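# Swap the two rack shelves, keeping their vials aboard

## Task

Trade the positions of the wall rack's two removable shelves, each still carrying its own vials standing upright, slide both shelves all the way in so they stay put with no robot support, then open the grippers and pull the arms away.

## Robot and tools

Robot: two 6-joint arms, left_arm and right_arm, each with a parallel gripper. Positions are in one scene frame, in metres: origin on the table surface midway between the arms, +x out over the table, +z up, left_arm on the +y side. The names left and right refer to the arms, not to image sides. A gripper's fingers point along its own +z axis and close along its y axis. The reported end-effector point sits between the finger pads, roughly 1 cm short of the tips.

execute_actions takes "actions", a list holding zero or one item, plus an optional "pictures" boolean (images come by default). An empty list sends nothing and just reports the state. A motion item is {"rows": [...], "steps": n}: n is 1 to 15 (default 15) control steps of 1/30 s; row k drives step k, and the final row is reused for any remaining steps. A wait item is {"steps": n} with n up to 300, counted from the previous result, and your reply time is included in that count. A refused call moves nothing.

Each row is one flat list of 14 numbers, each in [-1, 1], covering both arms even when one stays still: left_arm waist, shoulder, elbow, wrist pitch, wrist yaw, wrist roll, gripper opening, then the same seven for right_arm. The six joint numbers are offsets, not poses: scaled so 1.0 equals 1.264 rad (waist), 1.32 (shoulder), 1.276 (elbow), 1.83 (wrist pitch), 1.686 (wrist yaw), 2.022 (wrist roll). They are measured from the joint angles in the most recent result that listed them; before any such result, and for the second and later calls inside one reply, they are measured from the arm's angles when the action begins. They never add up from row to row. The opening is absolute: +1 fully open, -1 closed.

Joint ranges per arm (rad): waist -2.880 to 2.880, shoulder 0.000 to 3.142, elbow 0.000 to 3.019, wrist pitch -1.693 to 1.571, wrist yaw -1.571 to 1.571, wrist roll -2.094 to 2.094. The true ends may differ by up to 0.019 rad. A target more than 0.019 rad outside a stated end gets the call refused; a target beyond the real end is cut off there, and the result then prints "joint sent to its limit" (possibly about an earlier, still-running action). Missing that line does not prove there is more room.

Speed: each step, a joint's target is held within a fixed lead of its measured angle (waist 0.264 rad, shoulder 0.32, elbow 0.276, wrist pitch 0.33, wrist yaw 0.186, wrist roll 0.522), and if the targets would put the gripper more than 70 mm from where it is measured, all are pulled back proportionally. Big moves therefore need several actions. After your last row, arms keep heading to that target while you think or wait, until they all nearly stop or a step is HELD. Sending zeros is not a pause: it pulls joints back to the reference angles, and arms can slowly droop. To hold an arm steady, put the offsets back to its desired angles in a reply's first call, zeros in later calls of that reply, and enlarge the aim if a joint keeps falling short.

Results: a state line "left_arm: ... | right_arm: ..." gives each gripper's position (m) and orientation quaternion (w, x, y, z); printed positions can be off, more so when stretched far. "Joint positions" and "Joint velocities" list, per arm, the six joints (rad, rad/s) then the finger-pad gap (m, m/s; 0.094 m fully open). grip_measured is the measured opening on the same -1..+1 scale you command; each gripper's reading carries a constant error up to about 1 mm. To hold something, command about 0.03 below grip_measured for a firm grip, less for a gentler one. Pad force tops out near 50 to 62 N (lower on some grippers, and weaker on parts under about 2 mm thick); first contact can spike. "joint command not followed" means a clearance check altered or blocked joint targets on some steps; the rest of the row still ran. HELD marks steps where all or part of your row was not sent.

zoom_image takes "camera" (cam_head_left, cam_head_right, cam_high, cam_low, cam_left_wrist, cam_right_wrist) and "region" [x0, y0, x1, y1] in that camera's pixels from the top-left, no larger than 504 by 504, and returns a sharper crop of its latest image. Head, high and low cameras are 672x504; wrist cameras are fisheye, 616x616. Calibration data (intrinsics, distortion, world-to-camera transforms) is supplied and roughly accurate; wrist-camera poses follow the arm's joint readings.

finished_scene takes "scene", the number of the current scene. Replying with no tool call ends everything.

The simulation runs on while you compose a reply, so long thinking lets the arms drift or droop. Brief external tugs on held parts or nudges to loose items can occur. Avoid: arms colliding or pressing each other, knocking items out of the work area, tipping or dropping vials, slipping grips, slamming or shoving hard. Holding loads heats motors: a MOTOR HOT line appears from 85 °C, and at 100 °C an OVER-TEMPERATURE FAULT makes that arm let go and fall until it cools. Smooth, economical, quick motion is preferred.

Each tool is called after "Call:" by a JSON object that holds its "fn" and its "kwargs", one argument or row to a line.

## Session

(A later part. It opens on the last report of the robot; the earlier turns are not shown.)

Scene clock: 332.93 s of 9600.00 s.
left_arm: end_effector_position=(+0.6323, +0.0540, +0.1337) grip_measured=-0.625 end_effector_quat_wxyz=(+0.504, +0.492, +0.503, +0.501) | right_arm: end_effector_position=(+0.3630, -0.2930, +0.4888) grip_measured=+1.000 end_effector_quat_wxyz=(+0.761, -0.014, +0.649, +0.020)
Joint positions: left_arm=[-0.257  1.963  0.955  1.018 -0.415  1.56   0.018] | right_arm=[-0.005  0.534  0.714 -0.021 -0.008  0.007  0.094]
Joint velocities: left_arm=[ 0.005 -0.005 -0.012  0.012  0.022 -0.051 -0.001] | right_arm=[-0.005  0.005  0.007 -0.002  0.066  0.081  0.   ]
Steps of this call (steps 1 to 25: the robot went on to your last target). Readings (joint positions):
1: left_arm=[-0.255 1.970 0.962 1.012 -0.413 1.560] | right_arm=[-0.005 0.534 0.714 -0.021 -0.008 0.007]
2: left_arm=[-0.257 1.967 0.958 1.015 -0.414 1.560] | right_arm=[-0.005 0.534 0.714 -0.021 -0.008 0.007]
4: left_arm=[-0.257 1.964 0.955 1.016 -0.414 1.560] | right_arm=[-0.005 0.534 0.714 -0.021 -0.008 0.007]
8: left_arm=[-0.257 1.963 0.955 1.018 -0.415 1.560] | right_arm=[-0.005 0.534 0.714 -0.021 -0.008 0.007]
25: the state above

Call:
{"fn": "execute_actions", "kwargs": {
  "actions": [
    {"rows":[[-0.007,-0.045,0.008,0.027,-0.002,-0.012,-0.66,0,0,0,0,0,0,1],[-0.009,-0.049,0.001,0.029,-0.004,-0.012,-0.66,0,0,0,0,0,0,1],[-0.011,-0.053,-0.006,0.031,-0.005,-0.012,-0.66,0,0,0,0,0,0,1],[-0.014,-0.056,-0.012,0.032,-0.007,-0.012,-0.66,0,0,0,0,0,0,1],[-0.016,-0.06,-0.019,0.034,-0.008,-0.012,-0.66,0,0,0,0,0,0,1],[-0.018,-0.064,-0.026,0.036,-0.01,-0.012,-0.66,0,0,0,0,0,0,1],[-0.02,-0.068,-0.033,0.038,-0.011,-0.012,-0.66,0,0,0,0,0,0,1],[-0.022,-0.071,-0.04,0.04,-0.013,-0.012,-0.66,0,0,0,0,0,0,1],[-0.025,-0.075,-0.046,0.041,-0.015,-0.012,-0.66,0,0,0,0,0,0,1],[-0.027,-0.079,-0.053,0.043,-0.016,-0.012,-0.66,0,0,0,0,0,0,1],[-0.029,-0.083,-0.06,0.045,-0.018,-0.012,-0.66,0,0,0,0,0,0,1],[-0.031,-0.087,-0.067,0.047,-0.019,-0.012,-0.66,0,0,0,0,0,0,1],[-0.034,-0.09,-0.073,0.048,-0.021,-0.012,-0.66,0,0,0,0,0,0,1],[-0.036,-0.094,-0.08,0.05,-0.022,-0.012,-0.66,0,0,0,0,0,0,1],[-0.038,-0.098,-0.087,0.052,-0.024,-0.012,-0.66,0,0,0,0,0,0,1]]}
  ],
  "pictures": false
}}

Call:
{"fn": "execute_actions", "kwargs": {
  "actions": [
    {"steps":25}
  ]
}}

Scene clock: 340.47 s of 9600.00 s.
left_arm: end_effector_position=(+0.5924, +0.0551, +0.1305) grip_measured=-0.625 end_effector_quat_wxyz=(+0.498, +0.497, +0.506, +0.499) | right_arm: end_effector_position=(+0.3630, -0.2930, +0.4888) grip_measured=+1.000 end_effector_quat_wxyz=(+0.761, -0.014, +0.649, +0.020)
Joint positions: left_arm=[-0.289  1.905  0.843  1.056 -0.449  1.56   0.018] | right_arm=[-0.005  0.534  0.714 -0.021 -0.008  0.007  0.094]
Joint velocities: left_arm=[-0.122 -0.171 -0.237  0.095 -0.095  0.051 -0.001] | right_arm=[ 0.005 -0.005 -0.002  0.022  0.007  0.007  0.   ]
Steps of this call (steps 1 to 15: the robot went on to your last target; steps 16 to 90: nothing new was sent; then 4.03 s passed at rest; steps 91 to 105: all 15 steps of this action). Readings (joint positions):
91: left_arm=[-0.257 1.963 0.954 1.018 -0.415 1.560] | right_arm=[-0.005 0.534 0.714 -0.021 -0.008 0.007]
92: left_arm=[-0.257 1.962 0.952 1.019 -0.416 1.560] | right_arm=[-0.005 0.534 0.714 -0.021 -0.008 0.007]
94: left_arm=[-0.258 1.959 0.942 1.024 -0.420 1.560] | right_arm=[-0.005 0.534 0.714 -0.021 -0.008 0.007]
98: left_arm=[-0.265 1.942 0.904 1.034 -0.431 1.560] | right_arm=[-0.005 0.534 0.714 -0.021 -0.008 0.007]
105: the state above

Scene clock: 341.30 s of 9600.00 s.
left_arm: end_effector_position=(+0.5855, +0.0524, +0.1365) grip_measured=-0.625 end_effector_quat_wxyz=(+0.503, +0.495, +0.503, +0.499) | right_arm: end_effector_position=(+0.3630, -0.2930, +0.4888) grip_measured=+1.000 end_effector_quat_wxyz=(+0.761, -0.014, +0.649, +0.020)
Joint positions: left_arm=[-0.299  1.888  0.827  1.066 -0.452  1.56   0.018] | right_arm=[-0.005  0.534  0.714 -0.021 -0.008  0.007  0.094]
Joint velocities: left_arm=[ 0.005  0.005  0.002 -0.017  0.022  0.007 -0.001] | right_arm=[ 0.015  0.005  0.002 -0.032  0.007 -0.051  0.   ]
Steps of this call (steps 1 to 25: the robot went on to your last target). Readings (joint positions):
1: left_arm=[-0.293 1.900 0.836 1.059 -0.450 1.560] | right_arm=[-0.005 0.534 0.714 -0.021 -0.008 0.007]
2: left_arm=[-0.295 1.895 0.830 1.061 -0.451 1.560] | right_arm=[-0.005 0.534 0.714 -0.021 -0.008 0.007]
4: left_arm=[-0.298 1.890 0.827 1.063 -0.451 1.560] | right_arm=[-0.005 0.534 0.714 -0.021 -0.008 0.007]
8: left_arm=[-0.299 1.888 0.827 1.066 -0.452 1.560] | right_arm=[-0.005 0.534 0.714 -0.021 -0.008 0.007]
25: the state above
camera_calibration (this result's frames):
cam_left_wrist: T_world_to_cam=[[-0.00265721, -0.0103049, -0.999943, 0.138064], [-0.581034, 0.81385, -0.00684313, 0.306131], [0.813875, 0.580983, -0.00815008, -0.383149], [0, 0, 0, 1]] pos_world=[0.490075, -0.025119, 0.137029]
cam_right_wrist: T_world_to_cam=[[0.0426549, -0.999082, -0.00394203, -0.310246], [-0.435922, -0.0150607, -0.899859, 0.600567], [0.898973, 0.0401018, -0.436164, 0.0213364], [0, 0, 0, 1]] pos_world=[0.255853, -0.301772, 0.548509]

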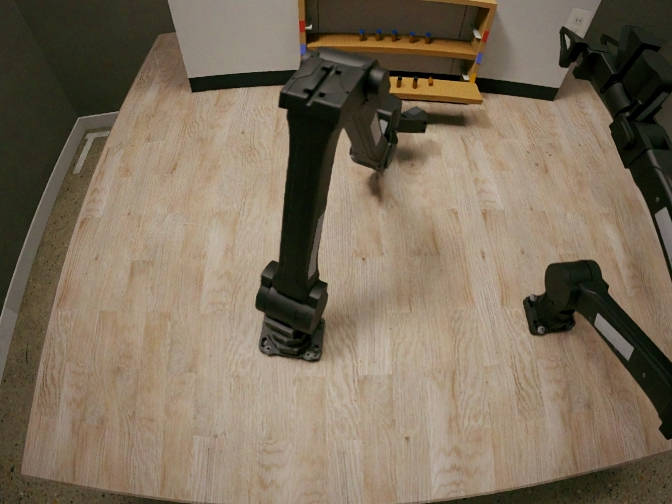

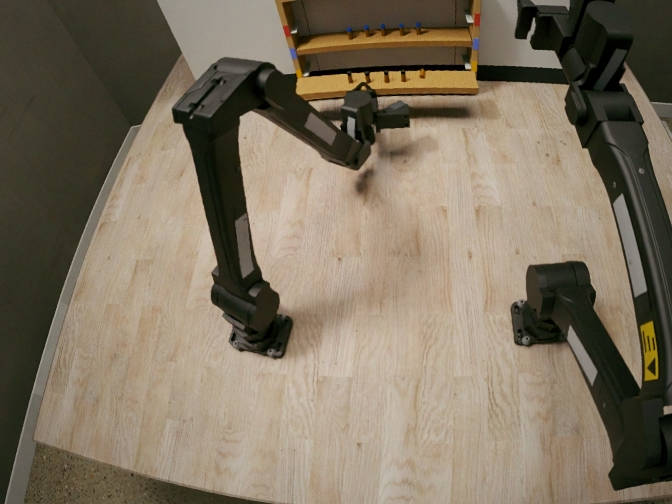

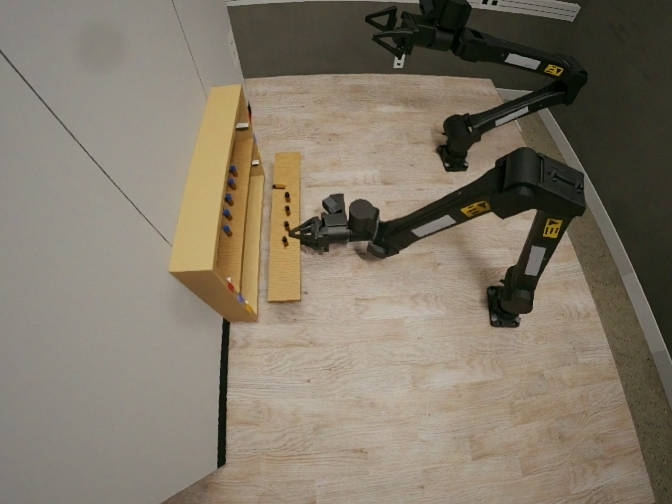

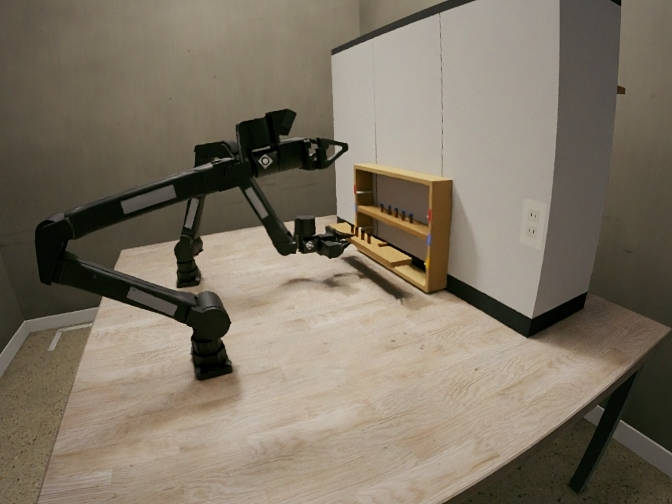

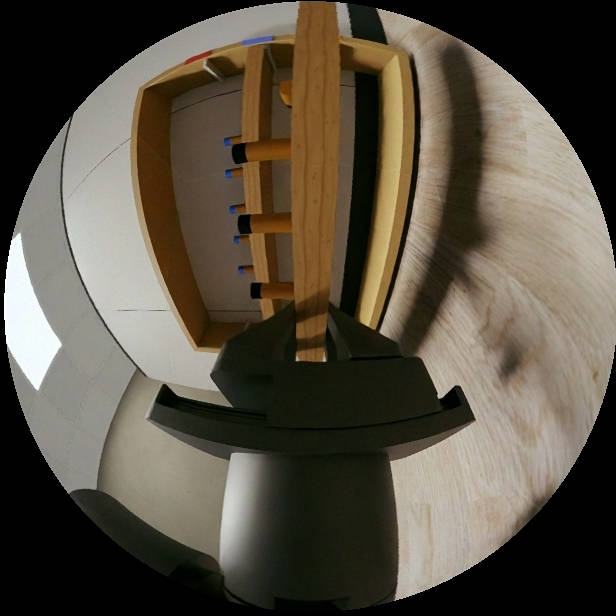

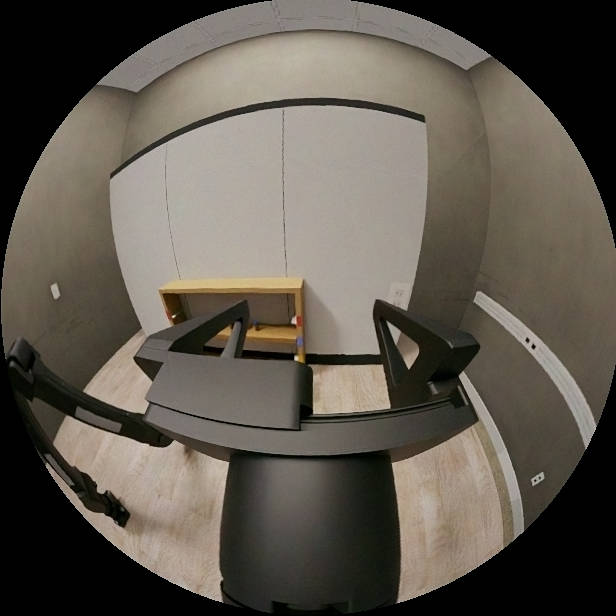

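Call:
{"fn": "execute_actions", "kwargs": {
  "actions": [
    {"rows":[[-0.007,-0.044,0.013,0.029,-0.002,-0.012,-0.66,0,0,0,0,0,0,1],[-0.009,-0.048,0.008,0.032,-0.004,-0.012,-0.66,0,0,0,0,0,0,1],[-0.012,-0.051,0.002,0.034,-0.006,-0.012,-0.66,0,0,0,0,0,0,1],[-0.014,-0.055,-0.005,0.036,-0.008,-0.012,-0.66,0,0,0,0,0,0,1],[-0.016,-0.058,-0.012,0.039,-0.009,-0.012,-0.66,0,0,0,0,0,0,1],[-0.018,-0.062,-0.019,0.041,-0.011,-0.012,-0.66,0,0,0,0,0,0,1],[-0.021,-0.065,-0.026,0.043,-0.013,-0.012,-0.66,0,0,0,0,0,0,1],[-0.023,-0.069,-0.033,0.046,-0.015,-0.012,-0.66,0,0,0,0,0,0,1],[-0.025,-0.072,-0.04,0.048,-0.017,-0.012,-0.66,0,0,0,0,0,0,1],[-0.028,-0.076,-0.047,0.05,-0.019,-0.012,-0.66,0,0,0,0,0,0,1],[-0.03,-0.079,-0.054,0.053,-0.021,-0.012,-0.66,0,0,0,0,0,0,1],[-0.032,-0.082,-0.061,0.055,-0.022,-0.012,-0.66,0,0,0,0,0,0,1],[-0.034,-0.085,-0.068,0.057,-0.024,-0.012,-0.66,0,0,0,0,0,0,1],[-0.037,-0.085,-0.075,0.058,-0.026,-0.012,-0.66,0,0,0,0,0,0,1],[-0.039,-0.085,-0.082,0.058,-0.028,-0.012,-0.66,0,0,0,0,0,0,1]]}
  ],
  "pictures": false
}}

Call:
{"fn": "execute_actions", "kwargs": {
  "actions": [
    {"steps":25}
  ]
}}

Call:
{"fn": "zoom_image", "kwargs": {
  "camera": "cam_high",
  "region": [250, 140, 370, 260]
}}

Call:
{"fn": "zoom_image", "kwargs": {
  "camera": "cam_head_right",
  "region": [340, 50, 480, 130]
}}

Scene clock: 346.90 s of 9600.00 s.
left_arm: end_effector_position=(+0.5473, +0.0556, +0.1406) grip_measured=-0.625 end_effector_quat_wxyz=(+0.505, +0.490, +0.503, +0.501) | right_arm: end_effector_position=(+0.3630, -0.2930, +0.4888) grip_measured=+1.000 end_effector_quat_wxyz=(+0.761, -0.014, +0.649, +0.020)
Joint positions: left_arm=[-0.333  1.83   0.724  1.12  -0.492  1.56   0.018] | right_arm=[-0.005  0.534  0.714 -0.021 -0.008  0.007  0.094]
Joint velocities: left_arm=[-0.122 -0.112 -0.227  0.085 -0.066  0.051  0.   ] | right_arm=[-0.015  0.005 -0.002 -0.012 -0.037 -0.081  0.   ]
Steps of this call (steps 1 to 15: the robot went on to your last target; steps 16 to 90: nothing new was sent; then 2.10 s passed at rest; steps 91 to 105: all 15 steps of this action). Readings (joint positions):
91: left_arm=[-0.299 1.888 0.827 1.066 -0.452 1.560] | right_arm=[-0.005 0.534 0.714 -0.021 -0.008 0.007]
92: left_arm=[-0.299 1.888 0.826 1.068 -0.452 1.560] | right_arm=[-0.005 0.534 0.714 -0.021 -0.008 0.007]
94: left_arm=[-0.300 1.885 0.820 1.075 -0.458 1.560] | right_arm=[-0.005 0.534 0.714 -0.021 -0.008 0.007]
98: left_arm=[-0.308 1.867 0.787 1.091 -0.471 1.560] | right_arm=[-0.005 0.534 0.714 -0.021 -0.008 0.007]
105: the state above

Scene clock: 347.73 s of 9600.00 s.
left_arm: end_effector_position=(+0.5400, +0.0546, +0.1372) grip_measured=-0.625 end_effector_quat_wxyz=(+0.503, +0.495, +0.503, +0.499) | right_arm: end_effector_position=(+0.3630, -0.2930, +0.4888) grip_measured=+1.000 end_effector_quat_wxyz=(+0.761, -0.014, +0.649, +0.020)
Joint positions: left_arm=[-0.341  1.825  0.705  1.124 -0.495  1.56   0.018] | right_arm=[-0.005  0.534  0.714 -0.021 -0.008  0.007  0.094]
Joint velocities: left_arm=[ 0.015  0.005  0.017 -0.007 -0.051  0.051  0.001] | right_arm=[-0.005  0.005  0.002 -0.002 -0.051  0.007  0.   ]
Steps of this call (steps 1 to 25: the robot went on to your last target). Readings (joint positions):
1: left_arm=[-0.336 1.827 0.717 1.123 -0.494 1.560] | right_arm=[-0.005 0.534 0.714 -0.021 -0.008 0.007]
2: left_arm=[-0.338 1.825 0.711 1.123 -0.494 1.560] | right_arm=[-0.005 0.534 0.714 -0.021 -0.008 0.007]
4: left_arm=[-0.341 1.825 0.706 1.124 -0.494 1.560] | right_arm=[-0.005 0.534 0.714 -0.021 -0.008 0.007]
8: left_arm=[-0.341 1.825 0.705 1.124 -0.495 1.560] | right_arm=[-0.005 0.534 0.714 -0.021 -0.008 0.007]
25: the state above
camera_calibration (this result's frames):
cam_left_wrist: T_world_to_cam=[[-0.00273451, -0.0104837, -0.999941, 0.138649], [-0.581965, 0.813184, -0.00693418, 0.278487], [0.813209, 0.581912, -0.0083248, -0.347078], [0, 0, 0, 1]] pos_world=[0.444696, -0.0230384, 0.137682]
cam_right_wrist: T_world_to_cam=[[0.0426549, -0.999082, -0.00394203, -0.310246], [-0.435922, -0.0150607, -0.899859, 0.600567], [0.898973, 0.0401018, -0.436164, 0.0213364], [0, 0, 0, 1]] pos_world=[0.255853, -0.301772, 0.548509]

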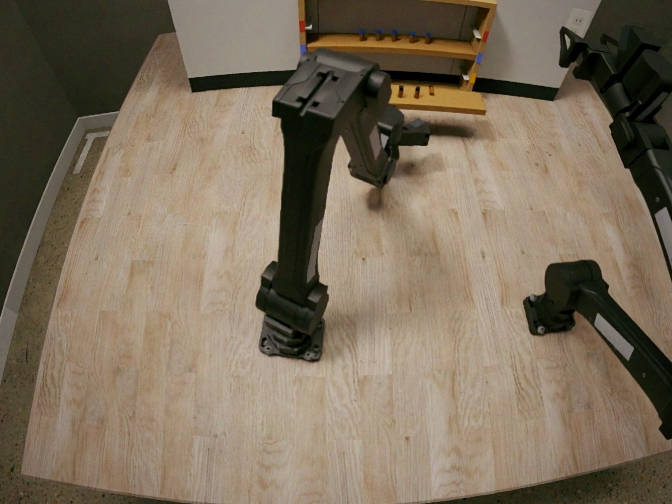

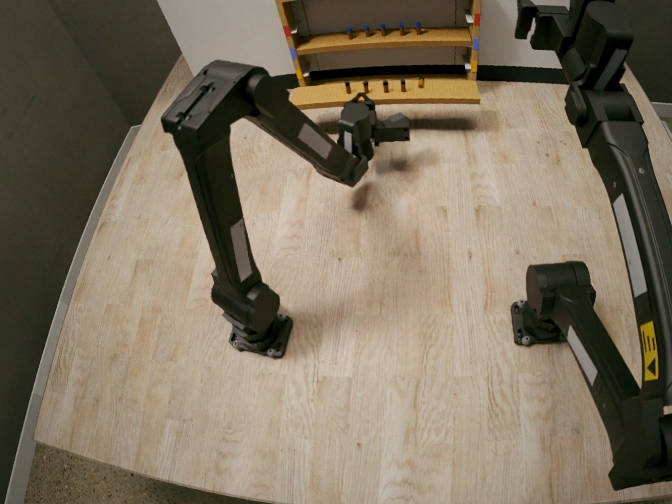

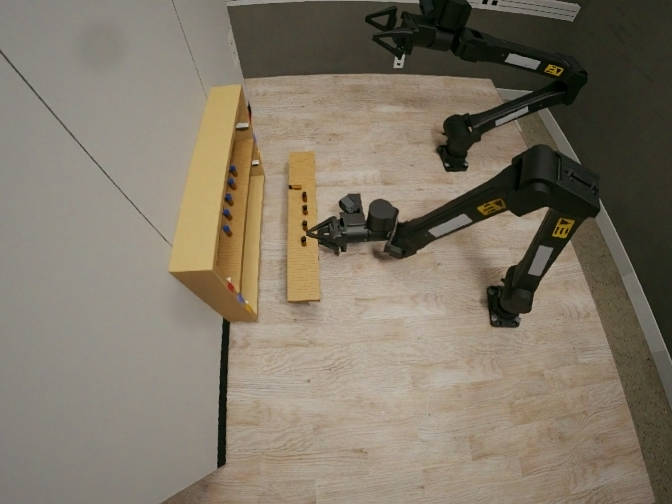

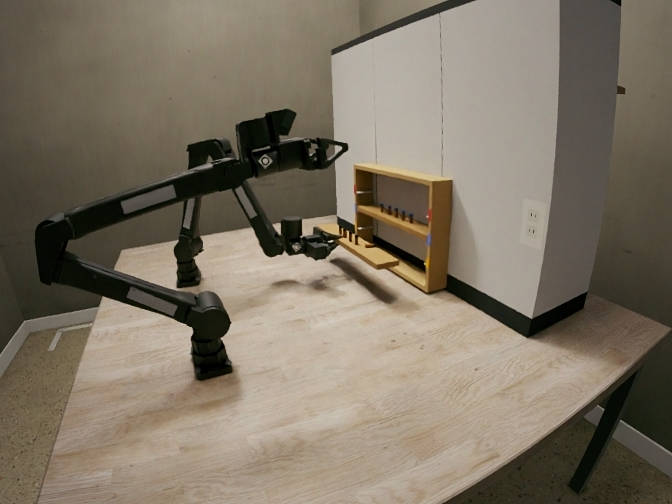

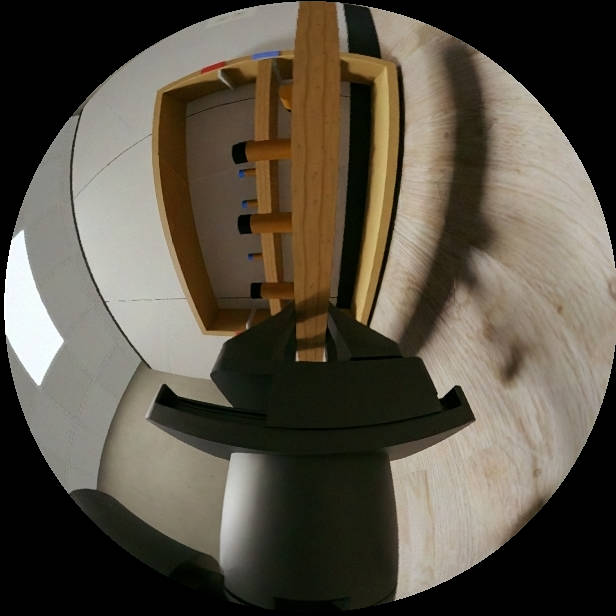

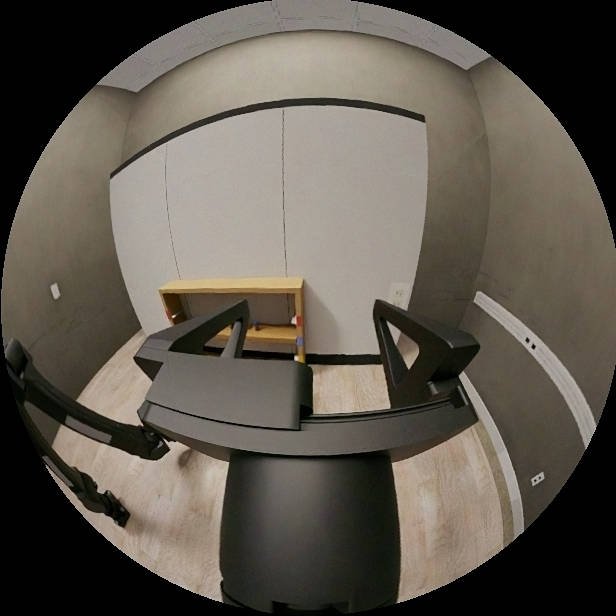

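Region (250, 140, 370, 260) of cam_high's 672x504 image, scaled by 4.200, with more detail than that image has.

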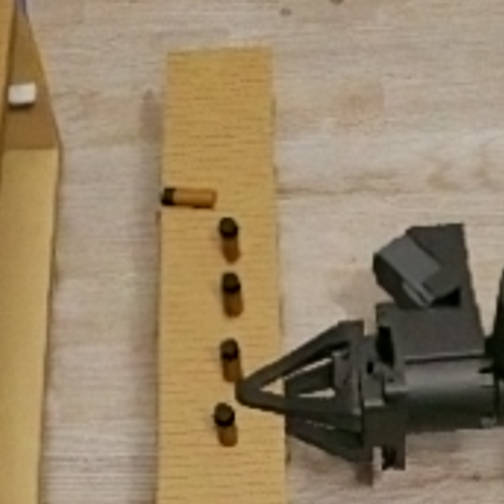

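Region (340, 50, 480, 130) of cam_head_right's 672x504 image, scaled by 3.600, with more detail than that image has; it fills the top 288 rows of this view, and the rest is white.

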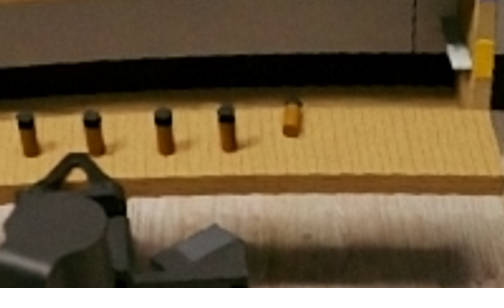

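Call:
{"fn": "execute_actions", "kwargs": {
  "actions": [
    {"rows":[[-0.008,-0.042,0.013,0.03,-0.003,-0.012,-0.66,0.05,0.1,0.1,-0.15,0,0.03,0.5],[-0.011,-0.045,0.008,0.033,-0.005,-0.012,-0.66,0.05,0.1,0.1,-0.15,0,0.03,0.5],[-0.014,-0.048,0.002,0.035,-0.008,-0.012,-0.66,0.1,0.2,0.2,-0.3,0,0.06,0],[-0.018,-0.052,-0.005,0.038,-0.01,-0.012,-0.66,0.1,0.2,0.2,-0.3,0,0.06,0],[-0.021,-0.055,-0.012,0.041,-0.013,-0.012,-0.66,0.14,0.3,0.3,-0.4,0,0.1,0],[-0.024,-0.058,-0.019,0.043,-0.015,-0.012,-0.66,0.14,0.3,0.3,-0.4,0,0.1,0],[-0.027,-0.061,-0.026,0.046,-0.018,-0.012,-0.66,0.14,0.4,0.4,-0.5,0,0.1,0],[-0.03,-0.064,-0.033,0.049,-0.02,-0.012,-0.66,0.14,0.4,0.4,-0.5,0,0.1,0],[-0.034,-0.068,-0.04,0.051,-0.023,-0.012,-0.66,0.14,0.45,0.45,-0.5,0,0.1,0],[-0.037,-0.071,-0.047,0.054,-0.025,-0.012,-0.66,0.14,0.45,0.45,-0.5,0,0.1,0],[-0.04,-0.074,-0.054,0.057,-0.028,-0.012,-0.66,0.14,0.45,0.45,-0.5,0,0.1,0],[-0.043,-0.077,-0.061,0.06,-0.03,-0.012,-0.66,0.14,0.45,0.45,-0.5,0,0.1,0],[-0.047,-0.08,-0.068,0.063,-0.033,-0.012,-0.66,0.14,0.45,0.45,-0.5,0,0.1,0],[-0.05,-0.08,-0.076,0.063,-0.036,-0.012,-0.66,0.14,0.45,0.45,-0.5,0,0.1,0],[-0.053,-0.08,-0.083,0.063,-0.038,-0.012,-0.66,0.14,0.45,0.45,-0.5,0,0.1,0]]}
  ],
  "pictures": false
}}

Call:
{"fn": "execute_actions", "kwargs": {
  "actions": [
    {"steps":45}
  ],
  "pictures": false
}}

Scene clock: 360.97 s of 9600.00 s.
left_arm: end_effector_position=(+0.4988, +0.0554, +0.1419) grip_measured=-0.625 end_effector_quat_wxyz=(+0.508, +0.487, +0.503, +0.502) | right_arm: end_effector_position=(+0.4877, -0.2024, +0.3370) grip_measured=+0.002 end_effector_quat_wxyz=(+0.332, -0.018, +0.940, +0.070)
Joint positions: left_arm=[-0.392  1.77   0.603  1.188 -0.551  1.56   0.018] | right_arm=[ 0.172  1.197  1.245 -0.926 -0.006  0.183  0.047]
Joint velocities: left_arm=[-0.132 -0.122 -0.242  0.12  -0.139 -0.022 -0.   ] | right_arm=[-0.005  0.005 -0.002 -0.217 -0.022  0.139 -0.001]
Steps of this call (steps 1 to 15: the robot went on to your last target; steps 16 to 90: nothing new was sent; then 9.73 s passed at rest; steps 91 to 105: all 15 steps of this action). Readings (joint positions):
91: left_arm=[-0.341 1.825 0.705 1.125 -0.496 1.560] | right_arm=[-0.001 0.540 0.725 -0.071 -0.007 0.014]
92: left_arm=[-0.341 1.825 0.705 1.127 -0.497 1.560] | right_arm=[0.011 0.556 0.750 -0.155 -0.007 0.022]
94: left_arm=[-0.343 1.822 0.700 1.135 -0.505 1.560] | right_arm=[0.057 0.637 0.834 -0.355 -0.006 0.054]
98: left_arm=[-0.356 1.804 0.667 1.154 -0.523 1.560] | right_arm=[0.157 0.923 1.087 -0.746 -0.006 0.132]
105: the state above

Scene clock: 362.47 s of 9600.00 s.
left_arm: end_effector_position=(+0.4909, +0.0550, +0.1380) grip_measured=-0.625 end_effector_quat_wxyz=(+0.505, +0.493, +0.503, +0.499) | right_arm: end_effector_position=(+0.4724, -0.2058, +0.3660) grip_measured=+0.002 end_effector_quat_wxyz=(+0.359, -0.011, +0.930, +0.078)
Joint positions: left_arm=[-0.401  1.764  0.584  1.191 -0.555  1.56   0.018] | right_arm=[ 0.172  1.131  1.245 -0.933 -0.006  0.196  0.047]
Joint velocities: left_arm=[-0.005 -0.005 -0.012 -0.007 -0.022 -0.066 -0.001] | right_arm=[-0.015 -0.005  0.007  0.012 -0.022 -0.066  0.   ]
Steps of this call (steps 1 to 30: the robot went on to your last target; steps 31 to 45: nothing new was sent). Readings (joint positions):
1: left_arm=[-0.395 1.767 0.596 1.191 -0.554 1.560] | right_arm=[0.172 1.196 1.245 -0.931 -0.006 0.185]
2: left_arm=[-0.398 1.765 0.590 1.191 -0.555 1.560] | right_arm=[0.172 1.189 1.245 -0.932 -0.006 0.187]
4: left_arm=[-0.401 1.764 0.584 1.191 -0.555 1.560] | right_arm=[0.172 1.171 1.245 -0.933 -0.006 0.191]
8: left_arm=[-0.401 1.764 0.584 1.191 -0.555 1.560] | right_arm=[0.172 1.138 1.245 -0.933 -0.006 0.194]
45: the state above
All arms were judged still, so your last target was given up. Only a new action makes them travel on or press farther. Fingers that are still opening or closing keep moving.

Call:
{"fn": "execute_actions", "kwargs": {
  "actions": [
    {"rows":[[0,-0.025,0.025,0.018,0,-0.008,-0.66,0.01,0.035,0.06,-0.03,0,0.01,0],[0,-0.025,0.025,0.018,0,-0.008,-0.66,0.02,0.07,0.095,-0.06,0,0.02,0],[0,-0.025,0.025,0.018,0,-0.008,-0.66,0.03,0.105,0.13,-0.09,0,0.03,0],[0,-0.025,0.025,0.018,0,-0.008,-0.66,0.04,0.14,0.165,-0.12,0,0.04,0],[0,-0.025,0.025,0.018,0,-0.008,-0.66,0.05,0.175,0.2,-0.15,0,0.05,0],[0,-0.025,0.025,0.018,0,-0.008,-0.66,0.06,0.21,0.235,-0.18,0,0.06,0],[0,-0.025,0.025,0.018,0,-0.008,-0.66,0.07,0.245,0.27,-0.21,0,0.07,0],[0,-0.025,0.025,0.018,0,-0.008,-0.66,0.08,0.28,0.305,-0.24,0,0.08,0],[0,-0.025,0.025,0.018,0,-0.008,-0.66,0.09,0.315,0.34,-0.27,0,0.09,0],[0,-0.025,0.025,0.018,0,-0.008,-0.66,0.1,0.35,0.375,-0.3,0,0.1,0],[0,-0.025,0.025,0.018,0,-0.008,-0.66,0.11,0.385,0.41,-0.33,0,0.1,0],[0,-0.025,0.025,0.018,0,-0.008,-0.66,0.12,0.42,0.445,-0.35,0,0.1,0],[0,-0.025,0.025,0.018,0,-0.008,-0.66,0.13,0.45,0.47,-0.37,0,0.1,0],[0,-0.025,0.025,0.018,0,-0.008,-0.66,0.138,0.475,0.495,-0.37,0,0.1,0],[0,-0.025,0.025,0.018,0,-0.008,-0.66,0.138,0.495,0.495,-0.37,0,0.1,0]]}
  ],
  "pictures": false
}}

Call:
{"fn": "execute_actions", "kwargs": {
  "actions": [
    {"steps":45}
  ]
}}

Scene clock: 370.10 s of 9600.00 s.
left_arm: end_effector_position=(+0.4909, +0.0550, +0.1380) grip_measured=-0.625 end_effector_quat_wxyz=(+0.505, +0.493, +0.503, +0.499) | right_arm: end_effector_position=(+0.5227, -0.1099, +0.2782) grip_measured=+0.002 end_effector_quat_wxyz=(+0.035, -0.004, +0.999, +0.017)
Joint positions: left_arm=[-0.401  1.764  0.584  1.191 -0.555  1.56   0.018] | right_arm=[ 0.325  1.722  1.798 -1.57  -0.006  0.362  0.047]
Joint velocities: left_arm=[-0.005 -0.015  0.002 -0.002 -0.022  0.095 -0.001] | right_arm=[ 0.337  1.187  0.647 -0.427  0.007  0.11  -0.002]
Steps of this call (steps 1 to 90: nothing new was sent; then 4.13 s passed at rest; steps 91 to 105: all 15 steps of this action). Readings (joint positions):
91: left_arm=[-0.401 1.764 0.584 1.191 -0.555 1.560] | right_arm=[0.172 1.133 1.247 -0.941 -0.006 0.197]
92: left_arm=[-0.401 1.764 0.584 1.191 -0.555 1.560] | right_arm=[0.174 1.141 1.259 -0.969 -0.006 0.202]
94: left_arm=[-0.401 1.764 0.584 1.191 -0.555 1.560] | right_arm=[0.182 1.187 1.317 -1.058 -0.006 0.220]
98: left_arm=[-0.401 1.764 0.584 1.191 -0.555 1.560] | right_arm=[0.229 1.372 1.517 -1.259 -0.006 0.277]
105: the state above

Scene clock: 371.60 s of 9600.00 s.
left_arm: end_effector_position=(+0.4909, +0.0550, +0.1380) grip_measured=-0.625 end_effector_quat_wxyz=(+0.505, +0.493, +0.503, +0.499) | right_arm: end_effector_position=(+0.5244, -0.0929, +0.2405) grip_measured=+0.002 end_effector_quat_wxyz=(-0.011, -0.006, +1.000, -0.001)
Joint positions: left_arm=[-0.401  1.764  0.584  1.191 -0.555  1.56   0.018] | right_arm=[ 0.352  1.809  1.818 -1.602 -0.006  0.386  0.047]
Joint velocities: left_arm=[-0.015 -0.005 -0.002 -0.017 -0.007 -0.037  0.001] | right_arm=[ 0.005  0.005  0.022 -0.022 -0.037 -0.022 -0.   ]
Steps of this call (steps 1 to 30: the robot went on to your last target; steps 31 to 45: nothing new was sent). Readings (joint positions):
1: left_arm=[-0.401 1.764 0.584 1.191 -0.555 1.560] | right_arm=[0.335 1.758 1.813 -1.579 -0.006 0.366]
2: left_arm=[-0.401 1.764 0.584 1.191 -0.555 1.560] | right_arm=[0.343 1.786 1.817 -1.583 -0.006 0.370]
4: left_arm=[-0.401 1.764 0.584 1.191 -0.555 1.560] | right_arm=[0.351 1.824 1.817 -1.593 -0.006 0.375]
8: left_arm=[-0.401 1.764 0.584 1.191 -0.555 1.560] | right_arm=[0.352 1.838 1.818 -1.599 -0.006 0.381]
45: the state above
All arms were judged still, so your last target was given up. Only a new action makes them travel on or press farther. Fingers that are still opening or closing keep moving.
camera_calibration (this result's frames):
cam_left_wrist: T_world_to_cam=[[0.00233391, -0.0139162, -0.9999, 0.13701], [-0.582225, 0.812929, -0.012673, 0.25048], [0.813025, 0.582196, -0.00620504, -0.307648], [0, 0, 0, 1]] pos_world=[0.395641, -0.0226042, 0.138262]
cam_right_wrist: T_world_to_cam=[[0.0144226, -0.999862, 0.00820625, -0.106365], [-0.80693, -0.00679232, 0.590608, 0.287395], [-0.590471, -0.01514, -0.806917, 0.625019], [0, 0, 0, 1]] pos_world=[0.602497, -0.0949356, 0.335474]

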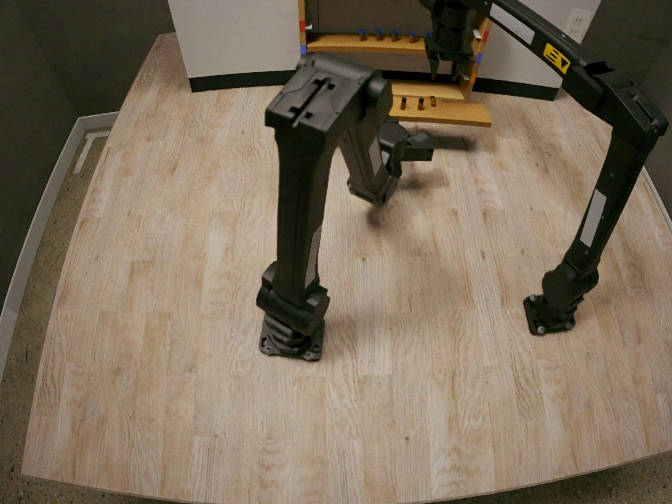

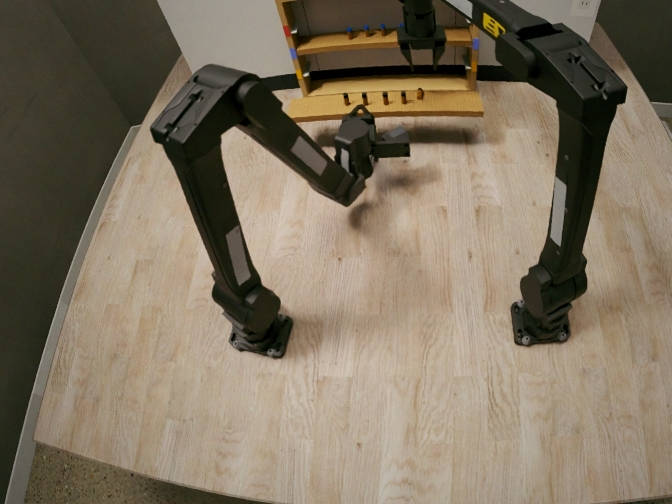

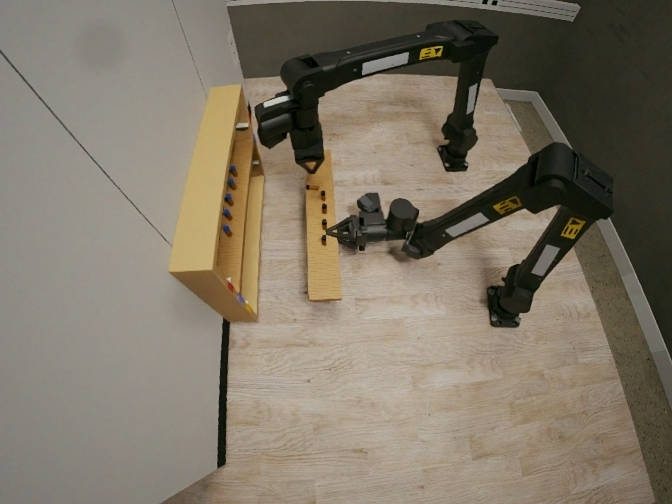

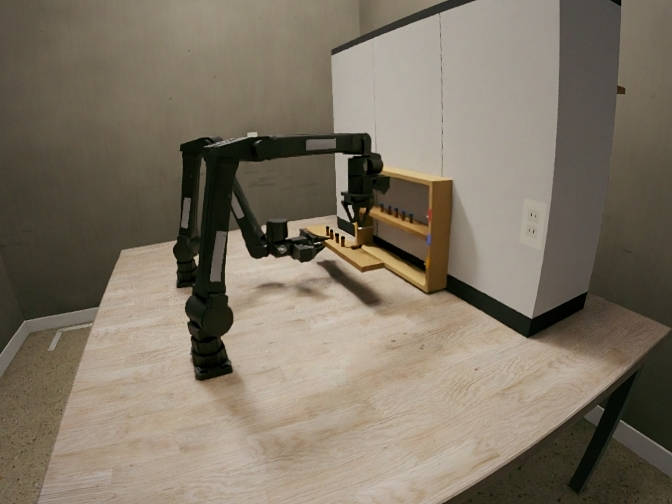

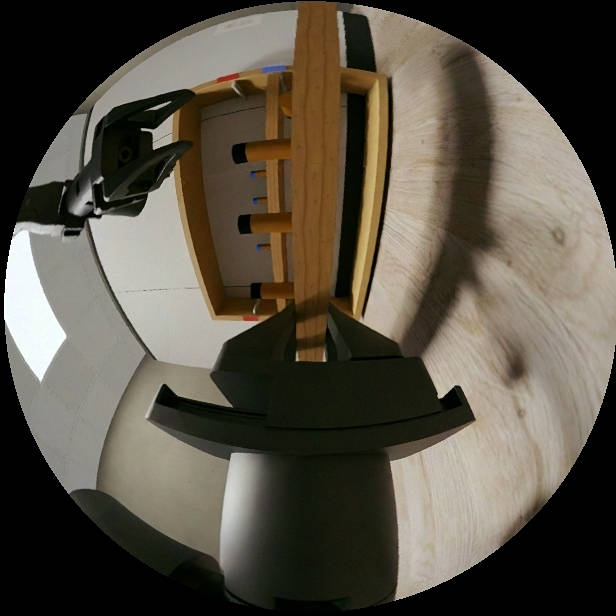

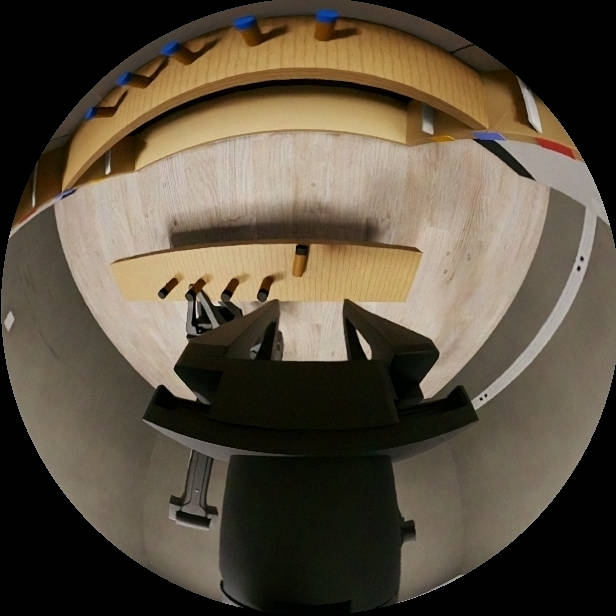

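Call:
{"fn": "execute_actions", "kwargs": {
  "actions": [
    {"rows":[[0,-0.025,0.025,0.018,0,-0.008,-0.66,0.004,0,0,0.01,0,0.005,-0.2],[0,-0.025,0.025,0.018,0,-0.008,-0.66,0.006,0.002,-0.01,0.02,0,0.01,-0.35],[0,-0.025,0.025,0.018,0,-0.008,-0.66,0.008,0.004,-0.02,0.03,0,0.014,-0.35],[0,-0.025,0.025,0.018,0,-0.008,-0.66,0.01,0.006,-0.03,0.04,0,0.014,-0.35],[0,-0.025,0.025,0.018,0,-0.008,-0.66,0.012,0.008,-0.04,0.05,0,0.014,-0.35],[0,-0.025,0.025,0.018,0,-0.008,-0.66,0.012,0.008,-0.05,0.06,0,0.014,-0.35],[0,-0.025,0.025,0.018,0,-0.008,-0.66,0.012,0.008,-0.06,0.07,0,0.014,-0.35],[0,-0.025,0.025,0.018,0,-0.008,-0.66,0.012,0.008,-0.07,0.08,0,0.014,-0.35],[0,-0.025,0.025,0.018,0,-0.008,-0.66,0.012,0.008,-0.08,0.087,0,0.014,-0.35]]}
  ],
  "pictures": false
}}

Call:
{"fn": "execute_actions", "kwargs": {
  "actions": [
    {"steps":25}
  ]
}}

Scene clock: 384.80 s of 9600.00 s.
left_arm: end_effector_position=(+0.4909, +0.0550, +0.1380) grip_measured=-0.625 end_effector_quat_wxyz=(+0.505, +0.493, +0.503, +0.499) | right_arm: end_effector_position=(+0.5305, -0.0885, +0.1936) grip_measured=-0.348 end_effector_quat_wxyz=(+0.002, +0.000, +1.000, +0.004)
Joint positions: left_arm=[-0.401  1.764  0.584  1.191 -0.555  1.56   0.018] | right_arm=[ 0.355  1.817  1.707 -1.455 -0.006  0.401  0.031]
Joint velocities: left_arm=[ 0.005  0.005  0.002 -0.027 -0.081 -0.007 -0.   ] | right_arm=[ 0.005 -0.005 -0.007  0.022  0.007  0.007  0.   ]
Steps of this call (steps 1 to 90: nothing new was sent; then 9.70 s passed at rest; steps 91 to 105: all 15 steps of this action). Readings (joint positions):
91: left_arm=[-0.401 1.764 0.584 1.191 -0.555 1.560] | right_arm=[0.352 1.809 1.818 -1.601 -0.006 0.386]
92: left_arm=[-0.401 1.764 0.584 1.191 -0.555 1.560] | right_arm=[0.352 1.809 1.816 -1.594 -0.006 0.387]
94: left_arm=[-0.401 1.764 0.584 1.191 -0.555 1.560] | right_arm=[0.352 1.809 1.804 -1.569 -0.006 0.392]
98: left_arm=[-0.401 1.764 0.584 1.191 -0.555 1.560] | right_arm=[0.353 1.809 1.751 -1.500 -0.006 0.398]
105: the state above

Scene clock: 385.63 s of 9600.00 s.
left_arm: end_effector_position=(+0.4909, +0.0550, +0.1380) grip_measured=-0.625 end_effector_quat_wxyz=(+0.505, +0.493, +0.503, +0.499) | right_arm: end_effector_position=(+0.5309, -0.0883, +0.1936) grip_measured=-0.348 end_effector_quat_wxyz=(+0.003, +0.001, +1.000, +0.004)
Joint positions: left_arm=[-0.401  1.764  0.584  1.191 -0.555  1.56   0.018] | right_arm=[ 0.355  1.817  1.707 -1.453 -0.006  0.402  0.031]
Joint velocities: left_arm=[-0.024 -0.005 -0.012  0.002  0.037  0.051 -0.001] | right_arm=[-0.005  0.005 -0.017 -0.002  0.022  0.022 -0.   ]
Steps of this call (steps 1 to 15: the robot went on to your last target; steps 16 to 25: nothing new was sent). Readings (joint positions):
1: left_arm=[-0.401 1.764 0.584 1.191 -0.555 1.560] | right_arm=[0.355 1.817 1.707 -1.454 -0.006 0.401]
2: left_arm=[-0.401 1.764 0.584 1.191 -0.555 1.560] | right_arm=[0.355 1.817 1.707 -1.453 -0.006 0.401]
4: left_arm=[-0.401 1.764 0.584 1.191 -0.555 1.560] | right_arm=[0.355 1.817 1.707 -1.453 -0.006 0.401]
8: left_arm=[-0.401 1.764 0.584 1.191 -0.555 1.560] | right_arm=[0.355 1.817 1.707 -1.453 -0.006 0.402]
25: the state above
All arms were judged still, so your last target was given up. Only a new action makes them travel on or press farther. Fingers that are still opening or closing keep moving.
camera_calibration (this result's frames):
cam_left_wrist: T_world_to_cam=[[0.00233391, -0.0139162, -0.9999, 0.13701], [-0.582225, 0.812929, -0.012673, 0.25048], [0.813025, 0.582196, -0.00620504, -0.307648], [0, 0, 0, 1]] pos_world=[0.395641, -0.0226042, 0.138262]
cam_right_wrist: T_world_to_cam=[[0.00138, -0.999995, -0.00286661, -0.0924346], [-0.82265, -0.00276506, 0.568542, 0.333293], [-0.568547, 0.00157363, -0.822649, 0.58401], [0, 0, 0, 1]] pos_world=[0.606348, -0.0924316, 0.290679]

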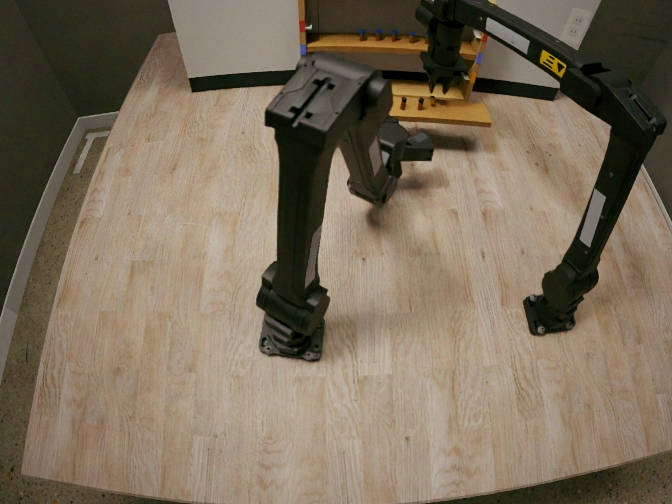

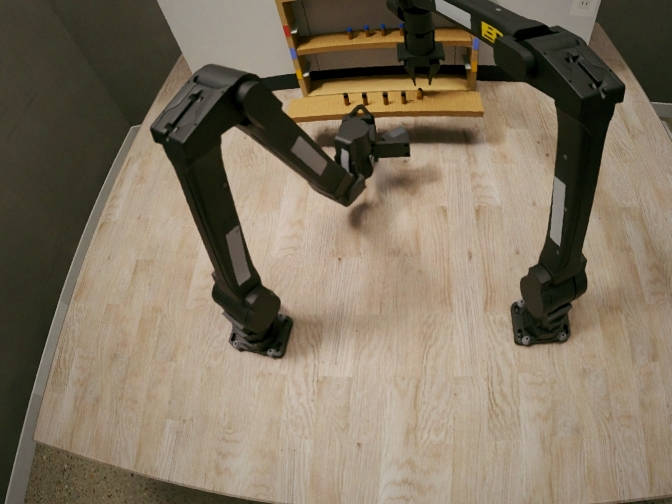

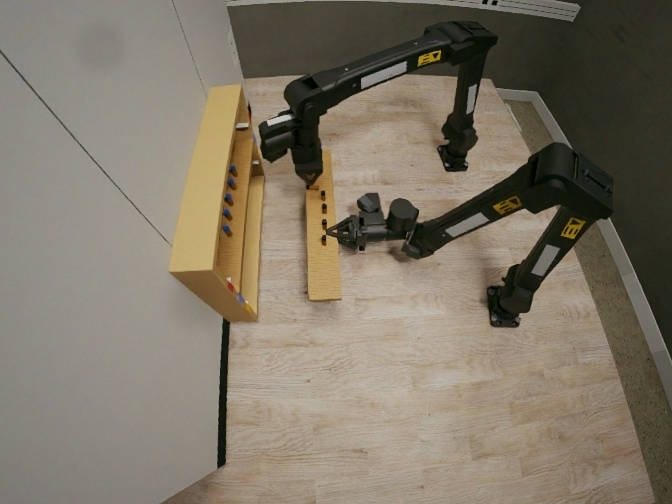

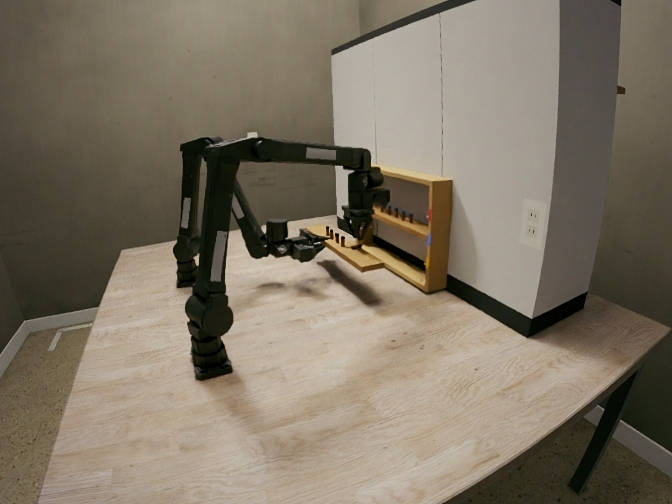

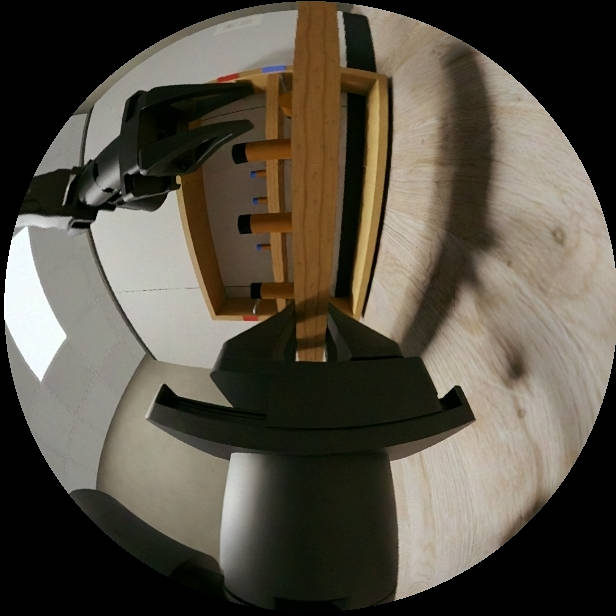

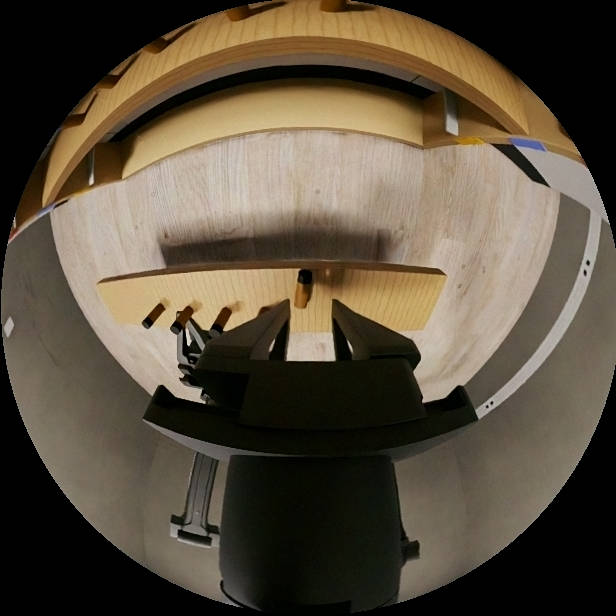

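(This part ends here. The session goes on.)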